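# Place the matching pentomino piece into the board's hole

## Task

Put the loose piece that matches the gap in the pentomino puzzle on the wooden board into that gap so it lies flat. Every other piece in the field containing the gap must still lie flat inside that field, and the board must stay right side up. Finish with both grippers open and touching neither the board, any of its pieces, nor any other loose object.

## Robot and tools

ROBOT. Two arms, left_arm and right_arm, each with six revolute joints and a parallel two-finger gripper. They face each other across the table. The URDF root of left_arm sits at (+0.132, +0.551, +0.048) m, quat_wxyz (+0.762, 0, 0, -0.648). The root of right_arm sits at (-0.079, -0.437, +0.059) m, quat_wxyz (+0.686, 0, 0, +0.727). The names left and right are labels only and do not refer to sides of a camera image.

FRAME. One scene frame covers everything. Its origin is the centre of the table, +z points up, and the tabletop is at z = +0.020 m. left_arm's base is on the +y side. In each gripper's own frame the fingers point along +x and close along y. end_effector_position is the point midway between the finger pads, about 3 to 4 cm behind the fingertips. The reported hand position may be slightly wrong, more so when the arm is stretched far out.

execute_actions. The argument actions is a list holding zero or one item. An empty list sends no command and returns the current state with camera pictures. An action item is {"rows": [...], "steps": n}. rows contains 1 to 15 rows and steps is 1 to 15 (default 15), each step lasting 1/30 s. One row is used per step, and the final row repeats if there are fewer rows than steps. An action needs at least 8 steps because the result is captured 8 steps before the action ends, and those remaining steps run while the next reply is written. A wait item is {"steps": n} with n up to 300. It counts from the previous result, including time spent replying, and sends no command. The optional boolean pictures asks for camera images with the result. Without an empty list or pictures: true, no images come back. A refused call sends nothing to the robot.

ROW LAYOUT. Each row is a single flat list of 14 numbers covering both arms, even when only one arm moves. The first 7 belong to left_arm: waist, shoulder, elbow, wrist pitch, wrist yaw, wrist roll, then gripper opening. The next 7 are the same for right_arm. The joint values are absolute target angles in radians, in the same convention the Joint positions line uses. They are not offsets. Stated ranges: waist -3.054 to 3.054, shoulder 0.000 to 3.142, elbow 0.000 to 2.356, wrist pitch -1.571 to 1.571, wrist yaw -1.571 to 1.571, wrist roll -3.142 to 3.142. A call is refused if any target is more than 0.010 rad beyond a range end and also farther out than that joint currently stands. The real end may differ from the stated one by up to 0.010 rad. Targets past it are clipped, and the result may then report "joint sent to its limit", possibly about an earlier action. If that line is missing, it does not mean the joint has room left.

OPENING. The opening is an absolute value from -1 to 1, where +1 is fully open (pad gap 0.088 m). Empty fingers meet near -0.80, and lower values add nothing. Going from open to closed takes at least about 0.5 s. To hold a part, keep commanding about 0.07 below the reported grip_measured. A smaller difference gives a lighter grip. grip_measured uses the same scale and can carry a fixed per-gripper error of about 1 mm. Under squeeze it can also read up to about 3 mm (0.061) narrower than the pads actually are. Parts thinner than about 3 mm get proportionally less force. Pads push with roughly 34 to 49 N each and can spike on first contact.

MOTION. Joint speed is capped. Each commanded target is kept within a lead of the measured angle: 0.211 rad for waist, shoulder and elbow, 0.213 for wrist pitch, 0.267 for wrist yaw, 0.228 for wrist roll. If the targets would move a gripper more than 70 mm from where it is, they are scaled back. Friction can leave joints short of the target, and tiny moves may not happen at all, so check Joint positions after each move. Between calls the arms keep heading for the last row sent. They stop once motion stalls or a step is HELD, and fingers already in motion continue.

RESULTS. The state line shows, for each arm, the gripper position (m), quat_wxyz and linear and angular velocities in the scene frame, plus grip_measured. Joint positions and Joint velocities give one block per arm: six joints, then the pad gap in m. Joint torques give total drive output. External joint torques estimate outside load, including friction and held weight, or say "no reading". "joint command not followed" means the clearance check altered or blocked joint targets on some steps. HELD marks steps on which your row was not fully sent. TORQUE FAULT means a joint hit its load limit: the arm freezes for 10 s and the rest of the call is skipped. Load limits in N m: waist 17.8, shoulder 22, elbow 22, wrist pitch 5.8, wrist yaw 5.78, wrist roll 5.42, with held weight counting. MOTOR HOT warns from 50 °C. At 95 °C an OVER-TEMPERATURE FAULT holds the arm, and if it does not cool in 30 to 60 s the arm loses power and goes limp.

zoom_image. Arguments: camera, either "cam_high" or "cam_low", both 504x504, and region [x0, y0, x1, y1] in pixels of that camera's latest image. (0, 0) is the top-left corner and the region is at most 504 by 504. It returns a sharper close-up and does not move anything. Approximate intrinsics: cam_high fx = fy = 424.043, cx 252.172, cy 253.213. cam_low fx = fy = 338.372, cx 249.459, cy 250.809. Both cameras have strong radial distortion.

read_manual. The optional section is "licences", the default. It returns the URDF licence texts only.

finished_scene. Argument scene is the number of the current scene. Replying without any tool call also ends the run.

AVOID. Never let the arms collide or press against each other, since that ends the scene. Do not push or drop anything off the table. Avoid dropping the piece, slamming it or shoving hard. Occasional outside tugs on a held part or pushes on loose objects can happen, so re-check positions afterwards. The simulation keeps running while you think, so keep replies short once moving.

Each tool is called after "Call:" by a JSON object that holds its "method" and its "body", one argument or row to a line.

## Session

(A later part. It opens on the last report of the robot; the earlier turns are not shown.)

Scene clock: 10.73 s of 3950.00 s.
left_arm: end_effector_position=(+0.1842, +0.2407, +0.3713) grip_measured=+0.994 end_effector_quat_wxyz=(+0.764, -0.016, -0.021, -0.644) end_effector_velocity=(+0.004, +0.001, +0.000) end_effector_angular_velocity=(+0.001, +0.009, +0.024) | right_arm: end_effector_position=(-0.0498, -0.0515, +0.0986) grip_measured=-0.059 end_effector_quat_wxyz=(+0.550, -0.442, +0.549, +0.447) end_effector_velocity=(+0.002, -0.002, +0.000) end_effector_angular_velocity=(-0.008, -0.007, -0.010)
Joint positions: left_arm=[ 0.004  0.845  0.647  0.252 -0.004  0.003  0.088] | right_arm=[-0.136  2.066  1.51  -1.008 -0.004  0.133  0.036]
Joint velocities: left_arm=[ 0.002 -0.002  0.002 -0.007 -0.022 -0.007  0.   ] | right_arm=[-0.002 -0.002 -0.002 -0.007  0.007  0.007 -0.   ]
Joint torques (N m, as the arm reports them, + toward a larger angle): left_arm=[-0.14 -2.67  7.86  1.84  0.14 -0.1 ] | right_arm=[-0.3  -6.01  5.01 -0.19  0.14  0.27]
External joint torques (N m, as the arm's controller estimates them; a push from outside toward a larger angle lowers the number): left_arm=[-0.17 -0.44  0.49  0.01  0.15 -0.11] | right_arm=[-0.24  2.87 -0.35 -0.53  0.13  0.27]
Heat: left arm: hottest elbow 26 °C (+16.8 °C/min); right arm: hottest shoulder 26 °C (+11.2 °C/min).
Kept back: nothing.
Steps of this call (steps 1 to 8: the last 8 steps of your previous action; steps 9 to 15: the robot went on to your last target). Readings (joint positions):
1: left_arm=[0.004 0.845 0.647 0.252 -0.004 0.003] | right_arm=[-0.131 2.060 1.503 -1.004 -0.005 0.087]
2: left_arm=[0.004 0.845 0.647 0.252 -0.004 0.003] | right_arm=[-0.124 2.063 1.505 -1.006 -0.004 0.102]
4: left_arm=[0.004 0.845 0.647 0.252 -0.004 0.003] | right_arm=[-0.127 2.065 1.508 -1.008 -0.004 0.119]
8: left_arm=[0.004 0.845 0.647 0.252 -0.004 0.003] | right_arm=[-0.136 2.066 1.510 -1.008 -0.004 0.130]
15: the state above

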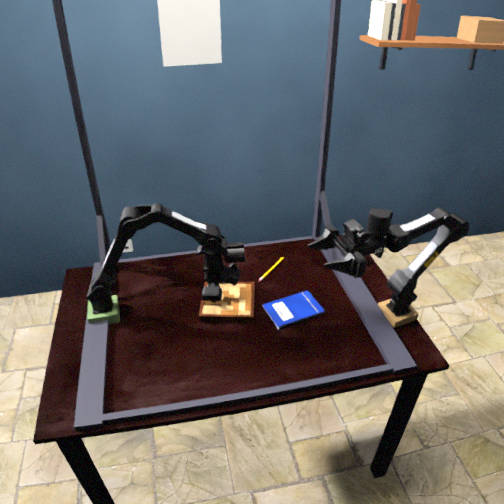

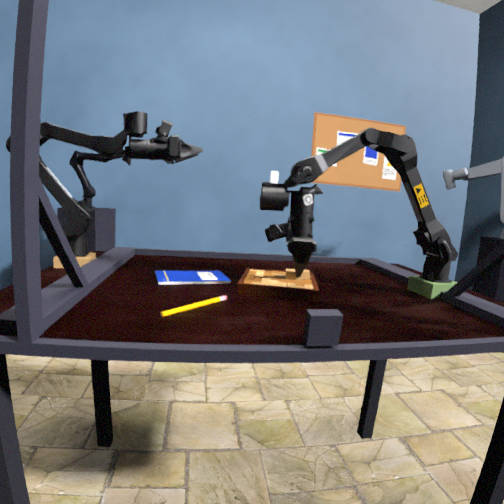

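Call:
{"method": "execute_actions", "body": {
  "actions": [
    {"rows":[[0.004,0.845,0.647,0.252,0,0,1,-0.122,2.1,1.489,-0.965,0,0.155,-0.13]],"steps":15}
  ]
}}

Call:
{"method": "execute_actions", "body": {
  "actions": [
    {"steps":10}
  ],
  "pictures": true
}}

Call:
{"method": "zoom_image", "body": {
  "camera": "cam_high",
  "region": [190, 270, 250, 325]
}}

Call:
{"method": "zoom_image", "body": {
  "camera": "cam_low",
  "region": [260, 250, 330, 300]
}}

Scene clock: 11.53 s of 3950.00 s.
left_arm: end_effector_position=(+0.1842, +0.2407, +0.3713) grip_measured=+0.994 end_effector_quat_wxyz=(+0.764, -0.016, -0.021, -0.644) end_effector_velocity=(+0.000, +0.000, -0.002) end_effector_angular_velocity=(+0.006, +0.009, +0.004) | right_arm: end_effector_position=(-0.0519, -0.0450, +0.0974) grip_measured=-0.059 end_effector_quat_wxyz=(+0.559, -0.434, +0.543, +0.452) end_effector_velocity=(-0.002, -0.002, -0.002) end_effector_angular_velocity=(-0.002, +0.008, -0.005)
Joint positions: left_arm=[ 0.004  0.845  0.647  0.252 -0.004  0.003  0.088] | right_arm=[-0.128  2.069  1.509 -0.977 -0.     0.146  0.036]
Joint velocities: left_arm=[-0.002 -0.002 -0.002 -0.007 -0.007 -0.007 -0.   ] | right_arm=[ 0.002 -0.002 -0.012  0.007 -0.007  0.007 -0.   ]
Joint torques (N m, as the arm reports them, + toward a larger angle): left_arm=[-0.17 -2.66  7.84  1.84  0.15 -0.11] | right_arm=[ 0.51 -4.83  2.32  0.62 -0.01  0.32]
External joint torques (N m, as the arm's controller estimates them; a push from outside toward a larger angle lowers the number): left_arm=[-0.17 -0.51  0.56  0.04  0.15 -0.12] | right_arm=[ 0.49  3.99 -2.96  0.25 -0.01  0.32]
Heat: left arm: hottest elbow 26 °C (+15.6 °C/min); right arm: hottest shoulder 26 °C (+10.4 °C/min).
Steps of this call (steps 1 to 15: the robot went on to your last target; steps 16 to 17: nothing new was sent; steps 18 to 24: the first 7 steps of this action). Readings (joint positions):
18: left_arm=[0.004 0.845 0.647 0.252 -0.004 0.003] | right_arm=[-0.135 2.068 1.510 -1.006 -0.004 0.137]
19: left_arm=[0.004 0.845 0.647 0.252 -0.004 0.003] | right_arm=[-0.133 2.069 1.510 -0.997 -0.004 0.141]
21: left_arm=[0.004 0.845 0.647 0.252 -0.004 0.003] | right_arm=[-0.130 2.069 1.510 -0.981 -0.002 0.144]
24: the state above

Scene clock: 11.87 s of 3950.00 s.
left_arm: end_effector_position=(+0.1842, +0.2407, +0.3713) grip_measured=+0.994 end_effector_quat_wxyz=(+0.764, -0.016, -0.021, -0.644) end_effector_velocity=(-0.002, -0.000, -0.007) end_effector_angular_velocity=(+0.013, +0.024, -0.011) | right_arm: end_effector_position=(-0.0521, -0.0447, +0.0972) grip_measured=-0.059 end_effector_quat_wxyz=(+0.559, -0.434, +0.543, +0.452) end_effector_velocity=(-0.000, +0.001, +0.000) end_effector_angular_velocity=(+0.008, +0.006, +0.020)
Joint positions: left_arm=[ 0.004  0.845  0.647  0.252 -0.004  0.003  0.088] | right_arm=[-0.127  2.069  1.509 -0.975 -0.     0.148  0.036]
Joint velocities: left_arm=[-0.002 -0.002 -0.012 -0.007  0.007 -0.022 -0.   ] | right_arm=[-0.002 -0.002 -0.002  0.007 -0.007 -0.022 -0.   ]
Joint torques (N m, as the arm reports them, + toward a larger angle): left_arm=[-0.16 -2.67  7.86  1.82  0.15 -0.1 ] | right_arm=[ 0.45 -4.86  2.3   0.66  0.02  0.23]
External joint torques (N m, as the arm's controller estimates them; a push from outside toward a larger angle lowers the number): left_arm=[-0.15 -0.48  0.62  0.03  0.15 -0.11] | right_arm=[ 0.46  3.97 -3.04  0.27  0.01  0.23]
Heat: left arm: hottest elbow 26 °C (+15.2 °C/min); right arm: hottest shoulder 26 °C (+10.1 °C/min).
Kept back: nothing.
Steps of this call (steps 1 to 8: the last 8 steps of your previous action; steps 9 to 10: the robot went on to your last target). Readings (joint positions):
1: left_arm=[0.004 0.845 0.647 0.252 -0.004 0.003] | right_arm=[-0.128 2.069 1.509 -0.977 -0.000 0.147]
2: left_arm=[0.004 0.845 0.647 0.252 -0.004 0.003] | right_arm=[-0.127 2.069 1.509 -0.976 -0.000 0.147]
4: left_arm=[0.004 0.845 0.647 0.252 -0.004 0.003] | right_arm=[-0.127 2.069 1.509 -0.976 -0.000 0.147]
8: left_arm=[0.004 0.845 0.647 0.252 -0.004 0.003] | right_arm=[-0.127 2.069 1.509 -0.975 -0.000 0.148]
10: the state above

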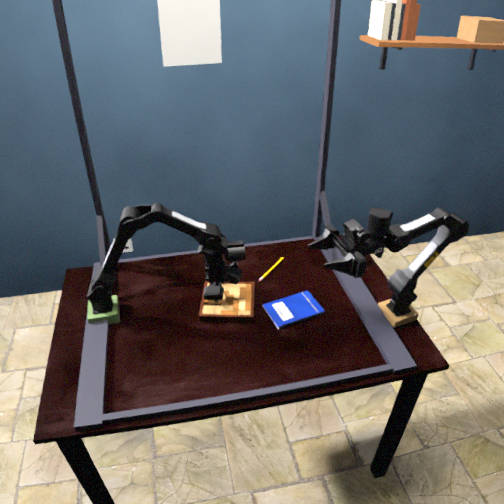

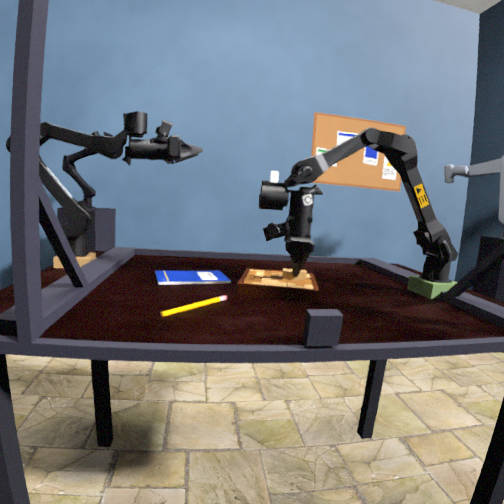

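Region (190, 270, 250, 325) of cam_high's 504x504 image, scaled by 8.400, with more detail than that image has; it fills the top 462 rows of this view, and the rest is white.

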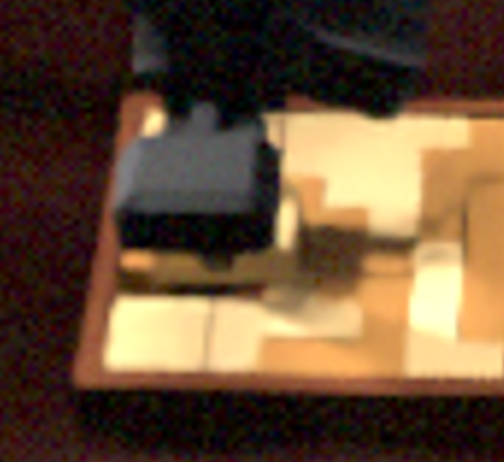

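Region (260, 250, 330, 300) of cam_low's 504x504 image, scaled by 7.200, with more detail than that image has; it fills the top 360 rows of this view, and the rest is white.

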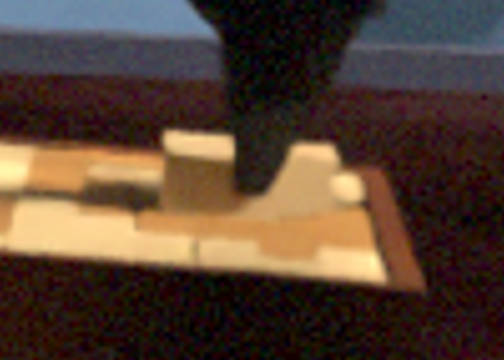

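Call:
{"method": "execute_actions", "body": {
  "actions": [
    {"rows":[[0.004,0.845,0.647,0.252,0,0,1,-0.136,2.04,1.505,-1.03,0,0.14,-0.13]],"steps":15}
  ]
}}

Call:
{"method": "execute_actions", "body": {
  "actions": [
    {"steps":10}
  ],
  "pictures": true
}}

Call:
{"method": "zoom_image", "body": {
  "camera": "cam_high",
  "region": [190, 270, 250, 325]
}}

Call:
{"method": "zoom_image", "body": {
  "camera": "cam_low",
  "region": [260, 250, 330, 300]
}}

Scene clock: 12.80 s of 3950.00 s.
left_arm: end_effector_position=(+0.1842, +0.2407, +0.3713) grip_measured=+0.994 end_effector_quat_wxyz=(+0.764, -0.016, -0.021, -0.644) end_effector_velocity=(-0.004, -0.000, -0.002) end_effector_angular_velocity=(+0.006, +0.007, -0.025) | right_arm: end_effector_position=(-0.0507, -0.0547, +0.1004) grip_measured=-0.059 end_effector_quat_wxyz=(+0.551, -0.442, +0.553, +0.441) end_effector_velocity=(+0.005, -0.016, +0.015) end_effector_angular_velocity=(-0.042, -0.004, +0.010)
Joint positions: left_arm=[ 0.004  0.845  0.647  0.252 -0.004  0.003  0.088] | right_arm=[-0.133  2.06   1.509 -1.023 -0.     0.148  0.036]
Joint velocities: left_arm=[-0.002 -0.002 -0.002 -0.007  0.022 -0.007 -0.   ] | right_arm=[-0.012 -0.042 -0.002 -0.081  0.007 -0.022 -0.   ]
Joint torques (N m, as the arm reports them, + toward a larger angle): left_arm=[-0.16 -2.67  7.83  1.85  0.16 -0.1 ] | right_arm=[-0.27 -9.55  3.7  -0.29  0.01 -0.2 ]
External joint torques (N m, as the arm's controller estimates them; a push from outside toward a larger angle lowers the number): left_arm=[-0.13 -0.45  0.5   0.03  0.15 -0.12] | right_arm=[-0.36 -0.65 -1.72 -0.64  0.01 -0.2 ]
Heat: left arm: hottest elbow 26 °C (+14.1 °C/min); right arm: hottest shoulder 27 °C (+14.1 °C/min).
Steps of this call (steps 1 to 15: the robot went on to your last target; steps 16 to 21: nothing new was sent; steps 22 to 28: the first 7 steps of this action). Readings (joint positions):
22: left_arm=[0.004 0.845 0.647 0.252 -0.004 0.003] | right_arm=[-0.128 2.065 1.509 -0.979 -0.000 0.148]
23: left_arm=[0.004 0.845 0.647 0.252 -0.004 0.003] | right_arm=[-0.128 2.063 1.509 -0.992 -0.000 0.148]
25: left_arm=[0.004 0.845 0.647 0.252 -0.004 0.003] | right_arm=[-0.130 2.061 1.509 -1.017 -0.000 0.148]
28: the state above

Scene clock: 13.13 s of 3950.00 s.
left_arm: end_effector_position=(+0.1842, +0.2407, +0.3713) grip_measured=+0.994 end_effector_quat_wxyz=(+0.764, -0.016, -0.021, -0.644) end_effector_velocity=(+0.000, +0.000, -0.005) end_effector_angular_velocity=(+0.020, +0.011, +0.004) | right_arm: end_effector_position=(-0.0506, -0.0555, +0.1011) grip_measured=-0.059 end_effector_quat_wxyz=(+0.551, -0.443, +0.554, +0.440) end_effector_velocity=(+0.000, +0.002, +0.001) end_effector_angular_velocity=(+0.012, -0.008, +0.024)
Joint positions: left_arm=[ 0.004  0.845  0.647  0.252 -0.004  0.003  0.088] | right_arm=[-0.133  2.058  1.509 -1.027 -0.     0.146  0.036]
Joint velocities: left_arm=[-0.002 -0.002 -0.002 -0.022 -0.007 -0.007 -0.   ] | right_arm=[ 0.002 -0.002  0.002  0.007  0.007 -0.022 -0.   ]
Joint torques (N m, as the arm reports them, + toward a larger angle): left_arm=[-0.13 -2.66  7.82  1.82  0.15 -0.1 ] | right_arm=[-0.34 -9.61  3.53 -0.3   0.01 -0.25]
External joint torques (N m, as the arm's controller estimates them; a push from outside toward a larger angle lowers the number): left_arm=[-0.13 -0.49  0.56  0.03  0.15 -0.11] | right_arm=[-0.32 -0.81 -1.82 -0.62  0.   -0.25]
Heat: left arm: hottest elbow 26 °C (+13.7 °C/min); right arm: hottest shoulder 27 °C (+13.7 °C/min).
Kept back: nothing.
Steps of this call (steps 1 to 8: the last 8 steps of your previous action; steps 9 to 10: the robot went on to your last target). Readings (joint positions):
1: left_arm=[0.004 0.845 0.647 0.252 -0.004 0.003] | right_arm=[-0.133 2.059 1.509 -1.025 -0.000 0.147]
2: left_arm=[0.004 0.845 0.647 0.252 -0.004 0.003] | right_arm=[-0.133 2.058 1.509 -1.026 -0.000 0.147]
4: left_arm=[0.004 0.845 0.647 0.252 -0.004 0.003] | right_arm=[-0.133 2.058 1.509 -1.026 -0.000 0.147]
8: left_arm=[0.004 0.845 0.647 0.252 -0.004 0.003] | right_arm=[-0.133 2.058 1.509 -1.027 -0.000 0.146]
10: the state above

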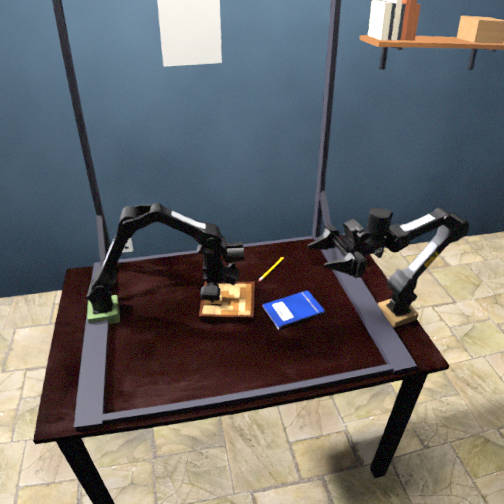

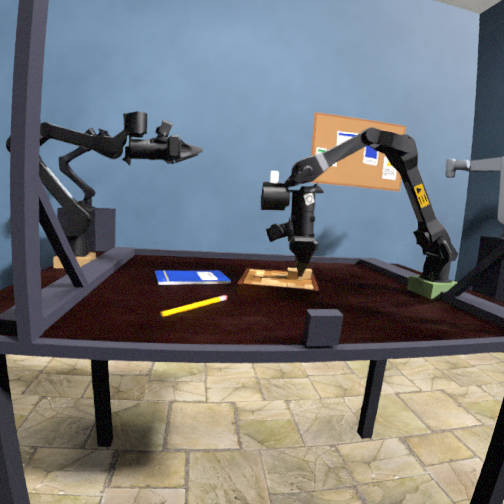

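Region (190, 270, 250, 325) of cam_high's 504x504 image, scaled by 8.400, with more detail than that image has; it fills the top 462 rows of this view, and the rest is white.

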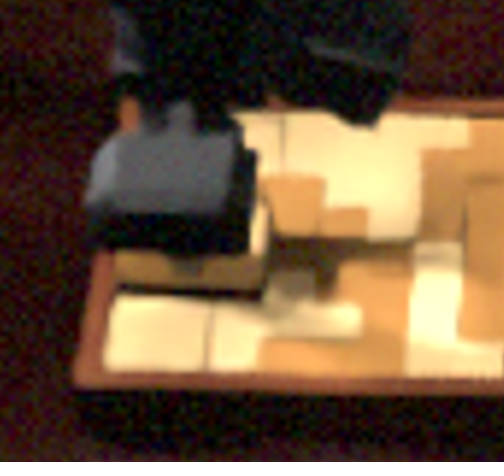

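Region (260, 250, 330, 300) of cam_low's 504x504 image, scaled by 7.200, with more detail than that image has; it fills the top 360 rows of this view, and the rest is white.

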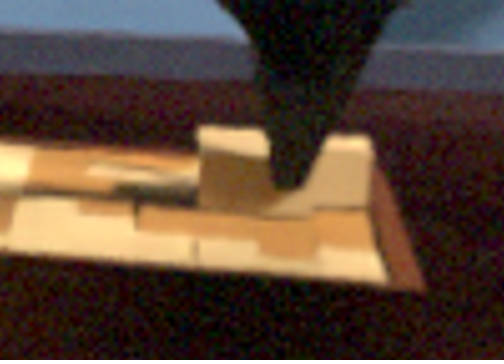

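Call:
{"method": "execute_actions", "body": {
  "actions": [
    {"rows":[[0.004,0.845,0.647,0.252,0,0,1,-0.134,2.08,1.478,-0.99,0,0.146,-0.13]],"steps":15}
  ]
}}

Call:
{"method": "execute_actions", "body": {
  "actions": [
    {"steps":10}
  ],
  "pictures": true
}}

Call:
{"method": "zoom_image", "body": {
  "camera": "cam_high",
  "region": [190, 270, 250, 325]
}}

Call:
{"method": "zoom_image", "body": {
  "camera": "cam_low",
  "region": [260, 250, 330, 300]
}}

Scene clock: 14.07 s of 3950.00 s.
left_arm: end_effector_position=(+0.1842, +0.2407, +0.3713) grip_measured=+0.994 end_effector_quat_wxyz=(+0.764, -0.016, -0.021, -0.644) end_effector_velocity=(-0.001, -0.001, -0.003) end_effector_angular_velocity=(+0.011, +0.010, -0.000) | right_arm: end_effector_position=(-0.0504, -0.0532, +0.0978) grip_measured=-0.059 end_effector_quat_wxyz=(+0.554, -0.439, +0.550, +0.444) end_effector_velocity=(-0.000, -0.002, +0.000) end_effector_angular_velocity=(-0.007, +0.008, +0.005)
Joint positions: left_arm=[ 0.004  0.845  0.647  0.252 -0.004  0.003  0.088] | right_arm=[-0.133  2.059  1.496 -0.999 -0.     0.146  0.036]
Joint velocities: left_arm=[-0.007  0.002 -0.002 -0.007 -0.007 -0.007 -0.   ] | right_arm=[-0.002 -0.002 -0.002 -0.007 -0.007 -0.007 -0.   ]
Joint torques (N m, as the arm reports them, + toward a larger angle): left_arm=[-0.13 -2.65  7.86  1.83  0.15 -0.1 ] | right_arm=[-0.11 -5.79  2.07  0.32  0.   -0.01]
External joint torques (N m, as the arm's controller estimates them; a push from outside toward a larger angle lowers the number): left_arm=[-0.12 -0.48  0.54  0.02  0.15 -0.11] | right_arm=[-0.18  3.01 -3.17 -0.02  0.   -0.02]
Heat: left arm: hottest elbow 26 °C (+12.8 °C/min); right arm: hottest shoulder 27 °C (+12.8 °C/min).
Steps of this call (steps 1 to 15: the robot went on to your last target; steps 16 to 21: nothing new was sent; steps 22 to 28: the first 7 steps of this action). Readings (joint positions):
22: left_arm=[0.004 0.845 0.647 0.252 -0.004 0.003] | right_arm=[-0.133 2.058 1.505 -1.021 -0.000 0.146]
23: left_arm=[0.004 0.845 0.647 0.252 -0.004 0.003] | right_arm=[-0.133 2.058 1.501 -1.012 -0.000 0.146]
25: left_arm=[0.004 0.845 0.647 0.252 -0.004 0.003] | right_arm=[-0.133 2.059 1.497 -1.003 -0.000 0.146]
28: the state above

Scene clock: 14.40 s of 3950.00 s.
left_arm: end_effector_position=(+0.1842, +0.2407, +0.3713) grip_measured=+0.994 end_effector_quat_wxyz=(+0.764, -0.016, -0.021, -0.644) end_effector_velocity=(+0.000, -0.001, -0.003) end_effector_angular_velocity=(+0.013, -0.005, +0.005) | right_arm: end_effector_position=(-0.0504, -0.0530, +0.0977) grip_measured=-0.059 end_effector_quat_wxyz=(+0.554, -0.439, +0.550, +0.444) end_effector_velocity=(-0.000, -0.002, +0.000) end_effector_angular_velocity=(-0.007, +0.008, +0.005)
Joint positions: left_arm=[ 0.004  0.845  0.647  0.252 -0.004  0.003  0.088] | right_arm=[-0.133  2.059  1.495 -0.997 -0.     0.146  0.036]
Joint velocities: left_arm=[-0.002  0.002 -0.002 -0.007 -0.007  0.007 -0.   ] | right_arm=[-0.002 -0.002 -0.002 -0.007 -0.007 -0.007 -0.   ]
Joint torques (N m, as the arm reports them, + toward a larger angle): left_arm=[-0.13 -2.67  7.87  1.83  0.16 -0.1 ] | right_arm=[-0.2  -5.85  2.34  0.44  0.   -0.01]
External joint torques (N m, as the arm's controller estimates them; a push from outside toward a larger angle lowers the number): left_arm=[-0.11 -0.51  0.6   0.04  0.15 -0.12] | right_arm=[-0.13  2.87 -2.95  0.09 -0.01 -0.01]
Heat: left arm: hottest elbow 26 °C (+12.5 °C/min); right arm: hottest shoulder 27 °C (+12.5 °C/min).
Kept back: nothing.
Steps of this call (steps 1 to 8: the last 8 steps of your previous action; steps 9 to 10: the robot went on to your last target). Readings (joint positions):
1: left_arm=[0.004 0.845 0.647 0.252 -0.004 0.003] | right_arm=[-0.133 2.059 1.496 -0.998 -0.000 0.146]
2: left_arm=[0.004 0.845 0.647 0.252 -0.004 0.003] | right_arm=[-0.133 2.059 1.496 -0.998 -0.000 0.146]
4: left_arm=[0.004 0.845 0.647 0.252 -0.004 0.003] | right_arm=[-0.133 2.059 1.495 -0.998 -0.000 0.146]
8: left_arm=[0.004 0.845 0.647 0.252 -0.004 0.003] | right_arm=[-0.133 2.059 1.495 -0.997 -0.000 0.146]
10: the state above

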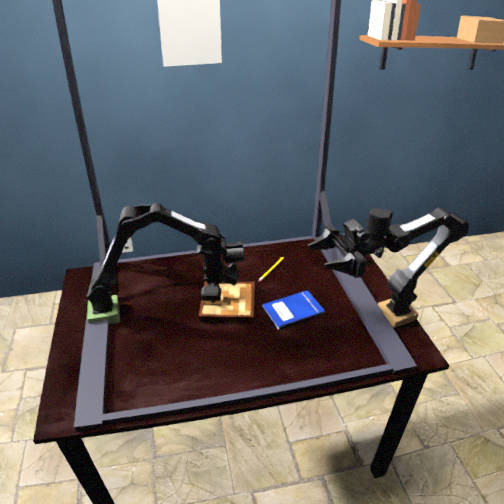

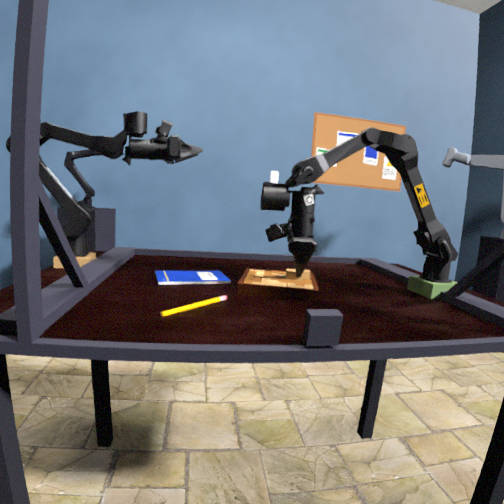

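Region (190, 270, 250, 325) of cam_high's 504x504 image, scaled by 8.400, with more detail than that image has; it fills the top 462 rows of this view, and the rest is white.

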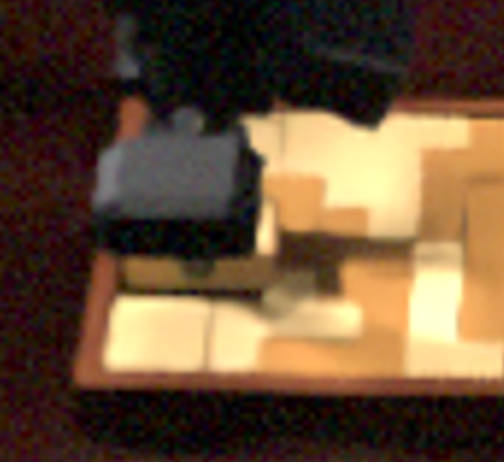

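Region (260, 250, 330, 300) of cam_low's 504x504 image, scaled by 7.200, with more detail than that image has; it fills the top 360 rows of this view, and the rest is white.

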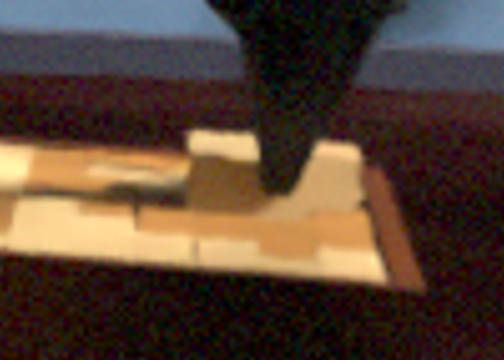

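Call:
{"method": "execute_actions", "body": {
  "actions": [
    {"rows":[[0.004,0.845,0.647,0.252,0,0,1,-0.134,2.05,1.495,-1.018,0,0.146,-0.13],[0.004,0.845,0.647,0.252,0,0,1,-0.134,2.05,1.495,-1.018,0,0.146,-0.13],[0.004,0.845,0.647,0.252,0,0,1,-0.134,2.05,1.495,-1.018,0,0.146,-0.13],[0.004,0.845,0.647,0.252,0,0,1,-0.134,2.05,1.495,-1.018,0,0.146,-0.13],[0.004,0.845,0.647,0.252,0,0,1,-0.147,2.05,1.495,-1.018,0,0.14,-0.13],[0.004,0.845,0.647,0.252,0,0,1,-0.147,2.05,1.495,-1.018,0,0.14,-0.13],[0.004,0.845,0.647,0.252,0,0,1,-0.147,2.05,1.495,-1.018,0,0.14,-0.13],[0.004,0.845,0.647,0.252,0,0,1,-0.147,2.05,1.495,-1.018,0,0.14,-0.13],[0.004,0.845,0.647,0.252,0,0,1,-0.147,2.05,1.495,-1.018,0,0.14,-0.13],[0.004,0.845,0.647,0.252,0,0,1,-0.147,2.072,1.483,-1.012,0,0.14,-0.13]],"steps":15}
  ]
}}

Call:
{"method": "execute_actions", "body": {
  "actions": [
    {"steps":12}
  ],
  "pictures": true
}}

Call:
{"method": "zoom_image", "body": {
  "camera": "cam_high",
  "region": [190, 270, 250, 325]
}}

Call:
{"method": "zoom_image", "body": {
  "camera": "cam_low",
  "region": [260, 250, 330, 300]
}}

Scene clock: 15.67 s of 3950.00 s.
left_arm: end_effector_position=(+0.1842, +0.2407, +0.3713) grip_measured=+0.994 end_effector_quat_wxyz=(+0.764, -0.016, -0.021, -0.644) end_effector_velocity=(+0.002, +0.001, -0.002) end_effector_angular_velocity=(+0.006, +0.010, +0.019) | right_arm: end_effector_position=(-0.0494, -0.0563, +0.0982) grip_measured=-0.059 end_effector_quat_wxyz=(+0.551, -0.441, +0.555, +0.440) end_effector_velocity=(+0.020, -0.007, +0.002) end_effector_angular_velocity=(-0.015, +0.023, -0.054)
Joint positions: left_arm=[ 0.004  0.845  0.647  0.252 -0.004  0.003  0.088] | right_arm=[-0.137  2.057  1.495 -1.013 -0.003  0.146  0.036]
Joint velocities: left_arm=[-0.002 -0.002 -0.002 -0.007 -0.022 -0.007 -0.   ] | right_arm=[-0.061 -0.007 -0.002 -0.022 -0.022 -0.007  0.   ]
Joint torques (N m, as the arm reports them, + toward a larger angle): left_arm=[-0.14 -2.67  7.9   1.83  0.16 -0.1 ] | right_arm=[-0.5  -8.73  4.11 -0.27  0.03 -0.18]
External joint torques (N m, as the arm's controller estimates them; a push from outside toward a larger angle lowers the number): left_arm=[-0.12 -0.5   0.64  0.04  0.15 -0.11] | right_arm=[-0.51  0.07 -1.28 -0.63  0.03 -0.17]
Heat: left arm: hottest elbow 27 °C (+15.3 °C/min); right arm: hottest shoulder 27 °C (+11.5 °C/min).
Steps of this call (steps 1 to 15: the robot went on to your last target; steps 16 to 31: nothing new was sent; steps 32 to 38: the first 7 steps of this action). Readings (joint positions):
32: left_arm=[0.004 0.845 0.647 0.252 -0.004 0.003] | right_arm=[-0.133 2.058 1.495 -0.998 -0.000 0.146]
33: left_arm=[0.004 0.845 0.647 0.252 -0.004 0.003] | right_arm=[-0.133 2.058 1.495 -1.000 -0.000 0.146]
35: left_arm=[0.004 0.845 0.647 0.252 -0.004 0.003] | right_arm=[-0.133 2.058 1.495 -1.007 -0.000 0.146]
38: the state above

Scene clock: 16.07 s of 3950.00 s.
left_arm: end_effector_position=(+0.1842, +0.2407, +0.3713) grip_measured=+0.994 end_effector_quat_wxyz=(+0.764, -0.016, -0.021, -0.644) end_effector_velocity=(+0.000, +0.000, -0.005) end_effector_angular_velocity=(+0.018, +0.026, +0.004) | right_arm: end_effector_position=(-0.0477, -0.0568, +0.0982) grip_measured=-0.059 end_effector_quat_wxyz=(+0.552, -0.440, +0.556, +0.439) end_effector_velocity=(+0.002, -0.004, -0.000) end_effector_angular_velocity=(-0.023, -0.005, -0.010)
Joint positions: left_arm=[ 0.004  0.845  0.647  0.252 -0.004  0.003  0.088] | right_arm=[-0.142  2.057  1.495 -1.014 -0.003  0.146  0.036]
Joint velocities: left_arm=[-0.002 -0.002 -0.002 -0.022 -0.007 -0.022 -0.   ] | right_arm=[-0.002  0.002  0.002 -0.022  0.007  0.007 -0.   ]
Joint torques (N m, as the arm reports them, + toward a larger angle): left_arm=[-0.12 -2.67  7.87  1.82  0.16 -0.11] | right_arm=[-0.69 -6.35  3.07  0.05  0.04 -0.25]
External joint torques (N m, as the arm's controller estimates them; a push from outside toward a larger angle lowers the number): left_arm=[-0.13 -0.45  0.55  0.01  0.16 -0.12] | right_arm=[-0.66  2.35 -2.24 -0.28  0.04 -0.25]
Heat: left arm: hottest elbow 27 °C (+14.9 °C/min); right arm: hottest shoulder 27 °C (+11.2 °C/min).
Kept back: nothing.
Steps of this call (steps 1 to 8: the last 8 steps of your previous action; steps 9 to 12: the robot went on to your last target). Readings (joint positions):
1: left_arm=[0.004 0.845 0.647 0.252 -0.004 0.003] | right_arm=[-0.139 2.057 1.495 -1.014 -0.003 0.146]
2: left_arm=[0.004 0.845 0.647 0.252 -0.004 0.003] | right_arm=[-0.141 2.057 1.495 -1.014 -0.003 0.146]
4: left_arm=[0.004 0.845 0.647 0.252 -0.004 0.003] | right_arm=[-0.142 2.057 1.495 -1.014 -0.003 0.146]
8: left_arm=[0.004 0.845 0.647 0.252 -0.004 0.003] | right_arm=[-0.142 2.057 1.495 -1.014 -0.003 0.146]
12: the state above

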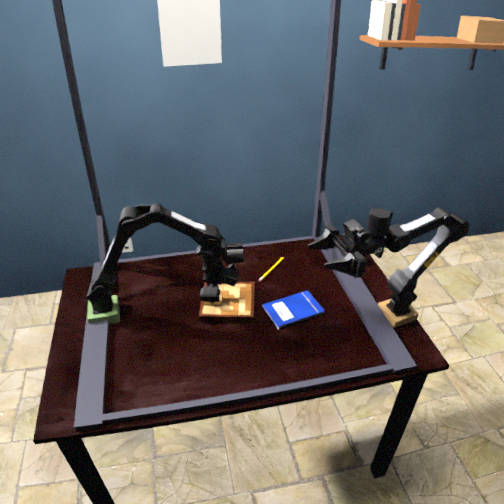

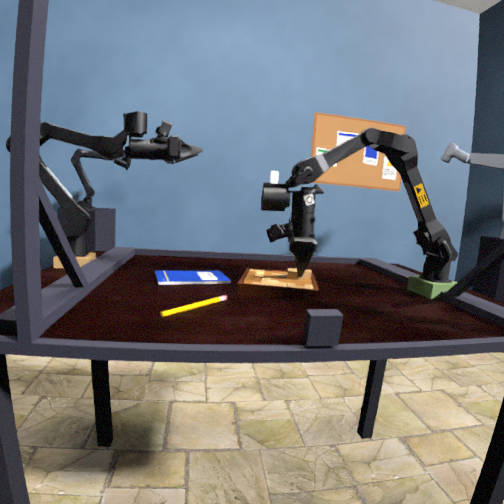

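Region (190, 270, 250, 325) of cam_high's 504x504 image, scaled by 8.400, with more detail than that image has; it fills the top 462 rows of this view, and the rest is white.

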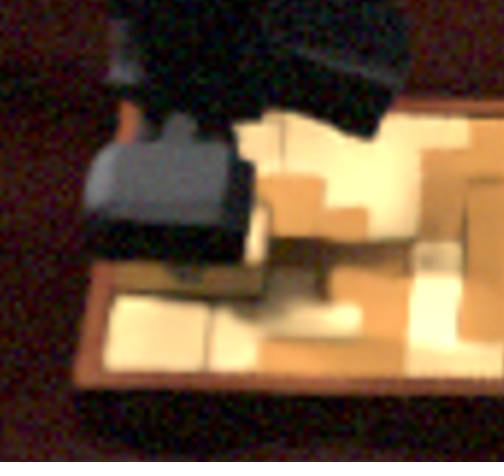

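Region (260, 250, 330, 300) of cam_low's 504x504 image, scaled by 7.200, with more detail than that image has; it fills the top 360 rows of this view, and the rest is white.

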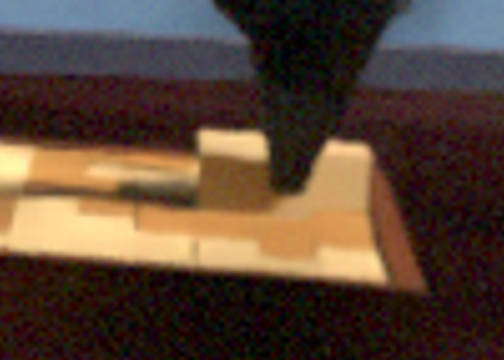

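Call:
{"method": "execute_actions", "body": {
  "actions": [
    {"rows":[[0.004,0.845,0.647,0.252,0,0,1,-0.152,2.078,1.48,-1.012,0,0.14,-0.1],[0.004,0.845,0.647,0.252,0,0,1,-0.152,2.078,1.48,-1.012,0,0.14,-0.1],[0.004,0.845,0.647,0.252,0,0,1,-0.152,2.078,1.48,-1.012,0,0.14,-0.1],[0.004,0.845,0.647,0.252,0,0,1,-0.152,2.078,1.48,-1.01,0,0.14,-0.1],[0.004,0.845,0.647,0.252,0,0,1,-0.152,2.078,1.48,-1.007,0,0.14,-0.1],[0.004,0.845,0.647,0.252,0,0,1,-0.152,2.078,1.48,-1.004,0,0.14,-0.1],[0.004,0.845,0.647,0.252,0,0,1,-0.152,2.078,1.48,-1.0,0,0.14,-0.1],[0.004,0.845,0.647,0.252,0,0,1,-0.152,2.078,1.48,-0.995,0,0.14,-0.1]],"steps":15}
  ]
}}

Call:
{"method": "execute_actions", "body": {
  "actions": [
    {"steps":12}
  ],
  "pictures": true
}}

Call:
{"method": "zoom_image", "body": {
  "camera": "cam_high",
  "region": [190, 270, 250, 325]
}}

Call:
{"method": "zoom_image", "body": {
  "camera": "cam_low",
  "region": [260, 250, 330, 300]
}}

Scene clock: 17.10 s of 3950.00 s.
left_arm: end_effector_position=(+0.1842, +0.2407, +0.3713) grip_measured=+0.994 end_effector_quat_wxyz=(+0.764, -0.016, -0.021, -0.644) end_effector_velocity=(-0.001, +0.000, +0.003) end_effector_angular_velocity=(-0.013, +0.006, -0.000) | right_arm: end_effector_position=(-0.0460, -0.0565, +0.0981) grip_measured=-0.059 end_effector_quat_wxyz=(+0.553, -0.438, +0.557, +0.438) end_effector_velocity=(+0.000, +0.006, +0.001) end_effector_angular_velocity=(+0.039, +0.019, +0.015)
Joint positions: left_arm=[ 0.004  0.845  0.647  0.252 -0.004  0.003  0.088] | right_arm=[-0.146  2.057  1.495 -1.011 -0.004  0.146  0.036]
Joint velocities: left_arm=[-0.007 -0.002  0.002  0.007 -0.007 -0.007  0.   ] | right_arm=[-0.007 -0.007 -0.007  0.037 -0.022 -0.022  0.   ]
Joint torques (N m, as the arm reports them, + toward a larger angle): left_arm=[-0.14 -2.66  7.87  1.83  0.15 -0.11] | right_arm=[-0.51 -5.63  2.82  0.28  0.13 -0.2 ]
External joint torques (N m, as the arm's controller estimates them; a push from outside toward a larger angle lowers the number): left_arm=[-0.14 -0.48  0.56  0.02  0.16 -0.12] | right_arm=[-0.64  3.13 -2.53 -0.08  0.15 -0.2 ]
Heat: left arm: hottest elbow 27 °C (+14.0 °C/min); right arm: hottest shoulder 27 °C (+10.5 °C/min).
Steps of this call (steps 1 to 15: the robot went on to your last target; steps 16 to 24: nothing new was sent; steps 25 to 31: the first 7 steps of this action). Readings (joint positions):
25: left_arm=[0.004 0.845 0.647 0.252 -0.004 0.003] | right_arm=[-0.142 2.057 1.495 -1.014 -0.003 0.146]
26: left_arm=[0.004 0.845 0.647 0.252 -0.004 0.003] | right_arm=[-0.143 2.057 1.495 -1.014 -0.004 0.146]
28: left_arm=[0.004 0.845 0.647 0.252 -0.004 0.003] | right_arm=[-0.145 2.057 1.495 -1.014 -0.004 0.146]
31: the state above

Scene clock: 17.50 s of 3950.00 s.
left_arm: end_effector_position=(+0.1842, +0.2407, +0.3713) grip_measured=+0.994 end_effector_quat_wxyz=(+0.764, -0.016, -0.021, -0.644) end_effector_velocity=(+0.002, +0.001, -0.003) end_effector_angular_velocity=(+0.013, +0.025, +0.009) | right_arm: end_effector_position=(-0.0451, -0.0543, +0.0981) grip_measured=-0.059 end_effector_quat_wxyz=(+0.556, -0.435, +0.555, +0.440) end_effector_velocity=(-0.000, -0.001, -0.000) end_effector_angular_velocity=(-0.007, +0.008, +0.005)
Joint positions: left_arm=[ 0.004  0.845  0.647  0.252 -0.004  0.003  0.088] | right_arm=[-0.148  2.057  1.495 -1.001 -0.004  0.146  0.036]
Joint velocities: left_arm=[ 0.002 -0.002  0.002 -0.022 -0.007 -0.022  0.   ] | right_arm=[-0.002  0.002  0.002 -0.007 -0.007 -0.007 -0.   ]
Joint torques (N m, as the arm reports them, + toward a larger angle): left_arm=[-0.12 -2.71  7.84  1.83  0.14 -0.1 ] | right_arm=[-0.26 -5.97  2.64  0.33  0.05 -0.22]
External joint torques (N m, as the arm's controller estimates them; a push from outside toward a larger angle lowers the number): left_arm=[-0.15 -0.54  0.57  0.04  0.15 -0.11] | right_arm=[-0.25  2.7  -2.63 -0.01  0.05 -0.22]
Heat: left arm: hottest elbow 27 °C (+13.7 °C/min); right arm: hottest shoulder 27 °C (+10.3 °C/min).
Kept back: nothing.
Steps of this call (steps 1 to 8: the last 8 steps of your previous action; steps 9 to 12: the robot went on to your last target). Readings (joint positions):
1: left_arm=[0.004 0.845 0.647 0.252 -0.004 0.003] | right_arm=[-0.147 2.057 1.495 -1.009 -0.004 0.146]
2: left_arm=[0.004 0.845 0.647 0.252 -0.004 0.003] | right_arm=[-0.147 2.057 1.495 -1.006 -0.004 0.146]
4: left_arm=[0.004 0.845 0.647 0.252 -0.004 0.003] | right_arm=[-0.148 2.057 1.495 -1.003 -0.004 0.146]
8: left_arm=[0.004 0.845 0.647 0.252 -0.004 0.003] | right_arm=[-0.148 2.057 1.495 -1.001 -0.004 0.146]
12: the state above

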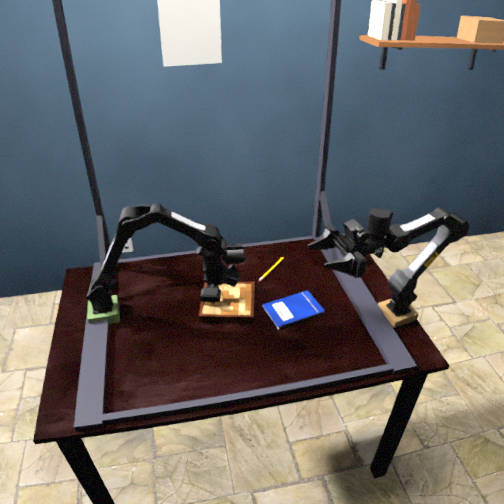

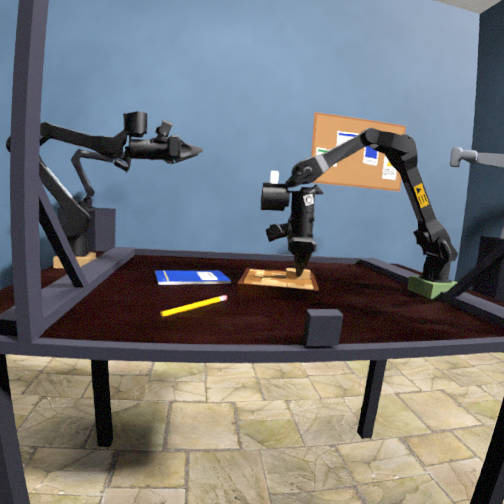

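Region (190, 270, 250, 325) of cam_high's 504x504 image, scaled by 8.400, with more detail than that image has; it fills the top 462 rows of this view, and the rest is white.

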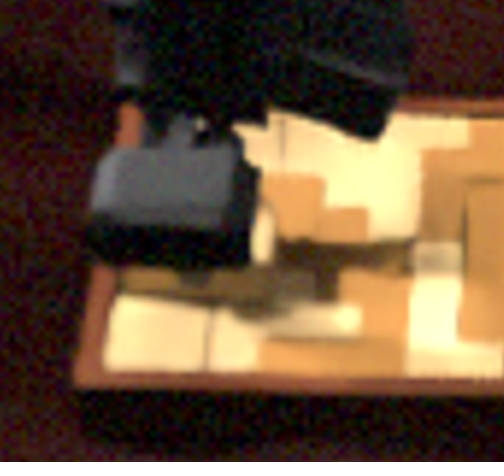

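Region (260, 250, 330, 300) of cam_low's 504x504 image, scaled by 7.200, with more detail than that image has; it fills the top 360 rows of this view, and the rest is white.

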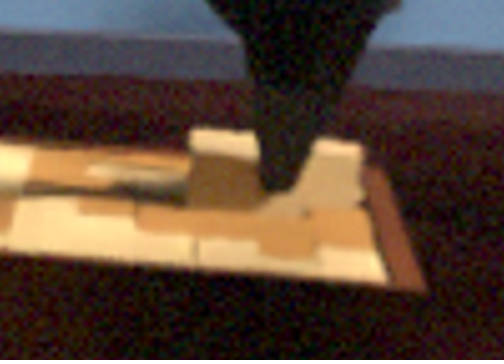

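Call:
{"method": "execute_actions", "body": {
  "actions": [
    {"rows":[[0.004,0.845,0.647,0.252,0,0,1,-0.148,2.057,1.495,-1.005,0,0.146,0.3]],"steps":12}
  ]
}}

Call:
{"method": "execute_actions", "body": {
  "actions": [
    {"rows":[[0.004,0.845,0.647,0.252,0,0,1,-0.148,1.95,1.5,-1.1,0,0.146,0.3]],"steps":12}
  ]
}}

Call:
{"method": "execute_actions", "body": {
  "actions": [
    {"rows":[[0.004,0.845,0.647,0.252,0,0,1,-0.148,1.7,1.4,-1.2,0,0.146,0.3]],"steps":15}
  ]
}}

Call:
{"method": "execute_actions", "body": {
  "actions": [
    {"steps":10}
  ],
  "pictures": true
}}

Call:
{"method": "zoom_image", "body": {
  "camera": "cam_high",
  "region": [190, 270, 250, 325]
}}

Call:
{"method": "zoom_image", "body": {
  "camera": "cam_low",
  "region": [260, 250, 330, 300]
}}

Scene clock: 18.33 s of 3950.00 s.
left_arm: end_effector_position=(+0.1842, +0.2407, +0.3713) grip_measured=+0.994 end_effector_quat_wxyz=(+0.764, -0.016, -0.021, -0.644) end_effector_velocity=(+0.000, +0.002, +0.003) end_effector_angular_velocity=(-0.013, +0.006, +0.004) | right_arm: end_effector_position=(-0.0449, -0.0543, +0.0981) grip_measured=+0.212 end_effector_quat_wxyz=(+0.557, -0.435, +0.554, +0.440) end_effector_velocity=(-0.000, -0.002, -0.001) end_effector_angular_velocity=(-0.011, +0.008, +0.005)
Joint positions: left_arm=[ 0.004  0.845  0.647  0.252 -0.004  0.003  0.088] | right_arm=[-0.148  2.057  1.495 -1.001 -0.002  0.146  0.049]
Joint velocities: left_arm=[-0.002 -0.007 -0.002  0.007 -0.007 -0.007  0.   ] | right_arm=[-0.002  0.002 -0.002 -0.007 -0.007 -0.007  0.054]
Joint torques (N m, as the arm reports them, + toward a larger angle): left_arm=[-0.12 -2.68  7.86  1.83  0.15 -0.1 ] | right_arm=[-0.01 -7.99  4.2  -0.24  0.08  0.  ]
External joint torques (N m, as the arm's controller estimates them; a push from outside toward a larger angle lowers the number): left_arm=[-0.12 -0.41  0.48  0.    0.15 -0.11] | right_arm=[ 0.01  0.83 -1.16 -0.54  0.08 -0.01]
Heat: left arm: hottest elbow 27 °C (+13.1 °C/min); right arm: hottest shoulder 27 °C (+9.8 °C/min).
Steps of this call (steps 1 to 21: the robot went on to your last target; steps 22 to 25: the first 4 steps of this action). Readings (joint positions):
22: left_arm=[0.004 0.845 0.647 0.252 -0.004 0.003] | right_arm=[-0.148 2.057 1.495 -1.001 -0.003 0.146]
23: left_arm=[0.004 0.845 0.647 0.252 -0.004 0.003] | right_arm=[-0.148 2.057 1.495 -1.001 -0.002 0.146]
25: the state above

Scene clock: 18.73 s of 3950.00 s.
left_arm: end_effector_position=(+0.1842, +0.2407, +0.3713) grip_measured=+0.994 end_effector_quat_wxyz=(+0.764, -0.016, -0.021, -0.644) end_effector_velocity=(+0.003, -0.000, -0.003) end_effector_angular_velocity=(+0.013, -0.004, +0.020) | right_arm: end_effector_position=(-0.0461, -0.0682, +0.1186) grip_measured=+0.296 end_effector_quat_wxyz=(+0.552, -0.440, +0.559, +0.435) end_effector_velocity=(-0.000, +0.024, +0.195) end_effector_angular_velocity=(+0.549, -0.027, +0.019)
Joint positions: left_arm=[ 0.004  0.845  0.647  0.252 -0.004  0.003  0.088] | right_arm=[-0.148  2.     1.494 -1.079 -0.002  0.146  0.054]
Joint velocities: left_arm=[-0.002  0.002 -0.002 -0.007 -0.022  0.007 -0.   ] | right_arm=[-0.002 -0.554  0.002 -0.007 -0.022 -0.022  0.001]
Joint torques (N m, as the arm reports them, + toward a larger angle): left_arm=[-0.14 -2.69  7.84  1.84  0.15 -0.1 ] | right_arm=[ 0.08 -9.06  4.56 -0.32  0.01  0.02]
External joint torques (N m, as the arm's controller estimates them; a push from outside toward a larger angle lowers the number): left_arm=[-0.14 -0.53  0.57  0.05  0.16 -0.11] | right_arm=[ 0.06 -1.2  -1.12 -0.51  0.01  0.02]
Heat: left arm: hottest elbow 27 °C (+12.8 °C/min); right arm: hottest shoulder 28 °C (+12.8 °C/min).
Steps of this call (steps 1 to 8: the last 8 steps of your previous action; steps 9 to 12: the first 4 steps of this action). Readings (joint positions):
9: left_arm=[0.004 0.845 0.647 0.252 -0.004 0.003] | right_arm=[-0.148 2.046 1.495 -1.018 -0.002 0.146]
10: left_arm=[0.004 0.845 0.647 0.252 -0.004 0.003] | right_arm=[-0.148 2.033 1.495 -1.056 -0.002 0.146]
12: the state above

Scene clock: 19.23 s of 3950.00 s.
left_arm: end_effector_position=(+0.1842, +0.2407, +0.3713) grip_measured=+0.994 end_effector_quat_wxyz=(+0.764, -0.016, -0.021, -0.644) end_effector_velocity=(+0.000, -0.000, -0.000) end_effector_angular_velocity=(-0.001, -0.007, +0.005) | right_arm: end_effector_position=(-0.0500, -0.1113, +0.1950) grip_measured=+0.297 end_effector_quat_wxyz=(+0.577, -0.413, +0.533, +0.461) end_effector_velocity=(-0.007, -0.045, +0.138) end_effector_angular_velocity=(+0.321, -0.008, +0.007)
Joint positions: left_arm=[ 0.004  0.845  0.647  0.252 -0.004  0.003  0.088] | right_arm=[-0.148  1.704  1.416 -1.191 -0.002  0.146  0.054]
Joint velocities: left_arm=[-0.002  0.002 -0.002  0.007 -0.007  0.007  0.   ] | right_arm=[-0.002 -0.462 -0.002 -0.139 -0.022 -0.007 -0.   ]
Joint torques (N m, as the arm reports them, + toward a larger angle): left_arm=[-0.1  -2.67  7.85  1.83  0.16 -0.11] | right_arm=[-0.04 -3.09  3.01 -0.1   0.04  0.01]
External joint torques (N m, as the arm's controller estimates them; a push from outside toward a larger angle lowers the number): left_arm=[-0.09 -0.49  0.54  0.03  0.15 -0.12] | right_arm=[-0.05  0.42 -0.65 -0.54  0.04  0.01]
Heat: left arm: hottest elbow 27 °C (+12.5 °C/min); right arm: hottest shoulder 28 °C (+12.5 °C/min).
Steps of this call (steps 1 to 8: the last 8 steps of your previous action; steps 9 to 15: the first 7 steps of this action). Readings (joint positions):
9: left_arm=[0.004 0.845 0.647 0.252 -0.004 0.003] | right_arm=[-0.148 1.925 1.480 -1.101 -0.002 0.146]
10: left_arm=[0.004 0.845 0.647 0.252 -0.004 0.003] | right_arm=[-0.148 1.886 1.453 -1.145 -0.002 0.146]
12: left_arm=[0.004 0.845 0.647 0.252 -0.004 0.003] | right_arm=[-0.148 1.792 1.417 -1.189 -0.002 0.146]
15: the state above

Scene clock: 19.57 s of 3950.00 s.
left_arm: end_effector_position=(+0.1842, +0.2407, +0.3713) grip_measured=+0.994 end_effector_quat_wxyz=(+0.764, -0.016, -0.021, -0.644) end_effector_velocity=(+0.000, -0.001, -0.009) end_effector_angular_velocity=(+0.030, +0.013, +0.004) | right_arm: end_effector_position=(-0.0503, -0.1144, +0.1958) grip_measured=+0.297 end_effector_quat_wxyz=(+0.575, -0.414, +0.534, +0.460) end_effector_velocity=(+0.003, -0.003, -0.000) end_effector_angular_velocity=(-0.008, -0.009, +0.014)
Joint positions: left_arm=[ 0.004  0.845  0.647  0.252 -0.004  0.003  0.088] | right_arm=[-0.148  1.696  1.41  -1.198 -0.002  0.146  0.054]
Joint velocities: left_arm=[-0.002  0.002 -0.007 -0.022 -0.007 -0.007 -0.   ] | right_arm=[-0.007 -0.002 -0.002 -0.007  0.007 -0.022 -0.   ]
Joint torques (N m, as the arm reports them, + toward a larger angle): left_arm=[-0.11 -2.66  7.84  1.82  0.14 -0.1 ] | right_arm=[-0.17 -5.55  3.53 -0.06  0.1   0.02]
External joint torques (N m, as the arm's controller estimates them; a push from outside toward a larger angle lowers the number): left_arm=[-0.12 -0.53  0.64  0.05  0.14 -0.1 ] | right_arm=[-0.13  1.08 -2.19 -0.55  0.1   0.02]
Heat: left arm: hottest elbow 27 °C (+12.3 °C/min); right arm: hottest shoulder 28 °C (+12.3 °C/min).
Kept back: nothing.
Steps of this call (steps 1 to 8: the last 8 steps of your previous action; steps 9 to 10: the robot went on to your last target). Readings (joint positions):
1: left_arm=[0.004 0.845 0.647 0.252 -0.004 0.003] | right_arm=[-0.148 1.695 1.416 -1.194 -0.002 0.146]
2: left_arm=[0.004 0.845 0.647 0.252 -0.004 0.003] | right_arm=[-0.148 1.693 1.416 -1.195 -0.002 0.146]
4: left_arm=[0.004 0.845 0.647 0.252 -0.004 0.003] | right_arm=[-0.148 1.696 1.413 -1.196 -0.002 0.146]
8: left_arm=[0.004 0.845 0.647 0.252 -0.004 0.003] | right_arm=[-0.148 1.696 1.410 -1.198 -0.002 0.146]
10: the state above

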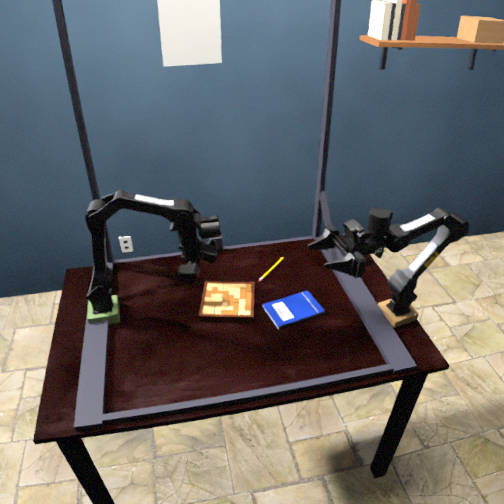

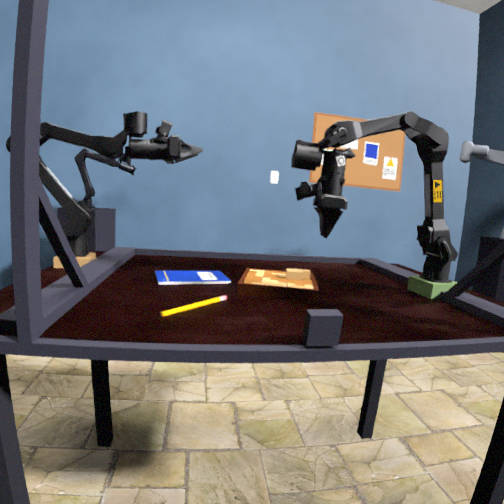

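Region (190, 270, 250, 325) of cam_high's 504x504 image, scaled by 8.400, with more detail than that image has; it fills the top 462 rows of this view, and the rest is white.

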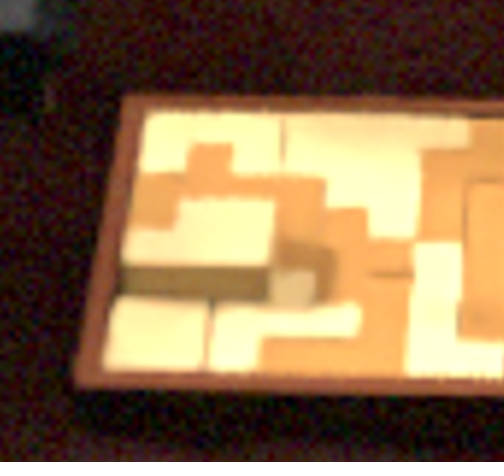

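Region (260, 250, 330, 300) of cam_low's 504x504 image, scaled by 7.200, with more detail than that image has; it fills the top 360 rows of this view, and the rest is white.

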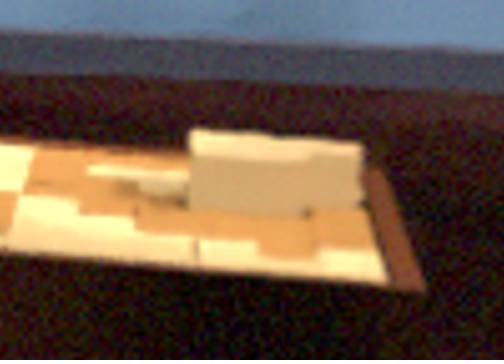

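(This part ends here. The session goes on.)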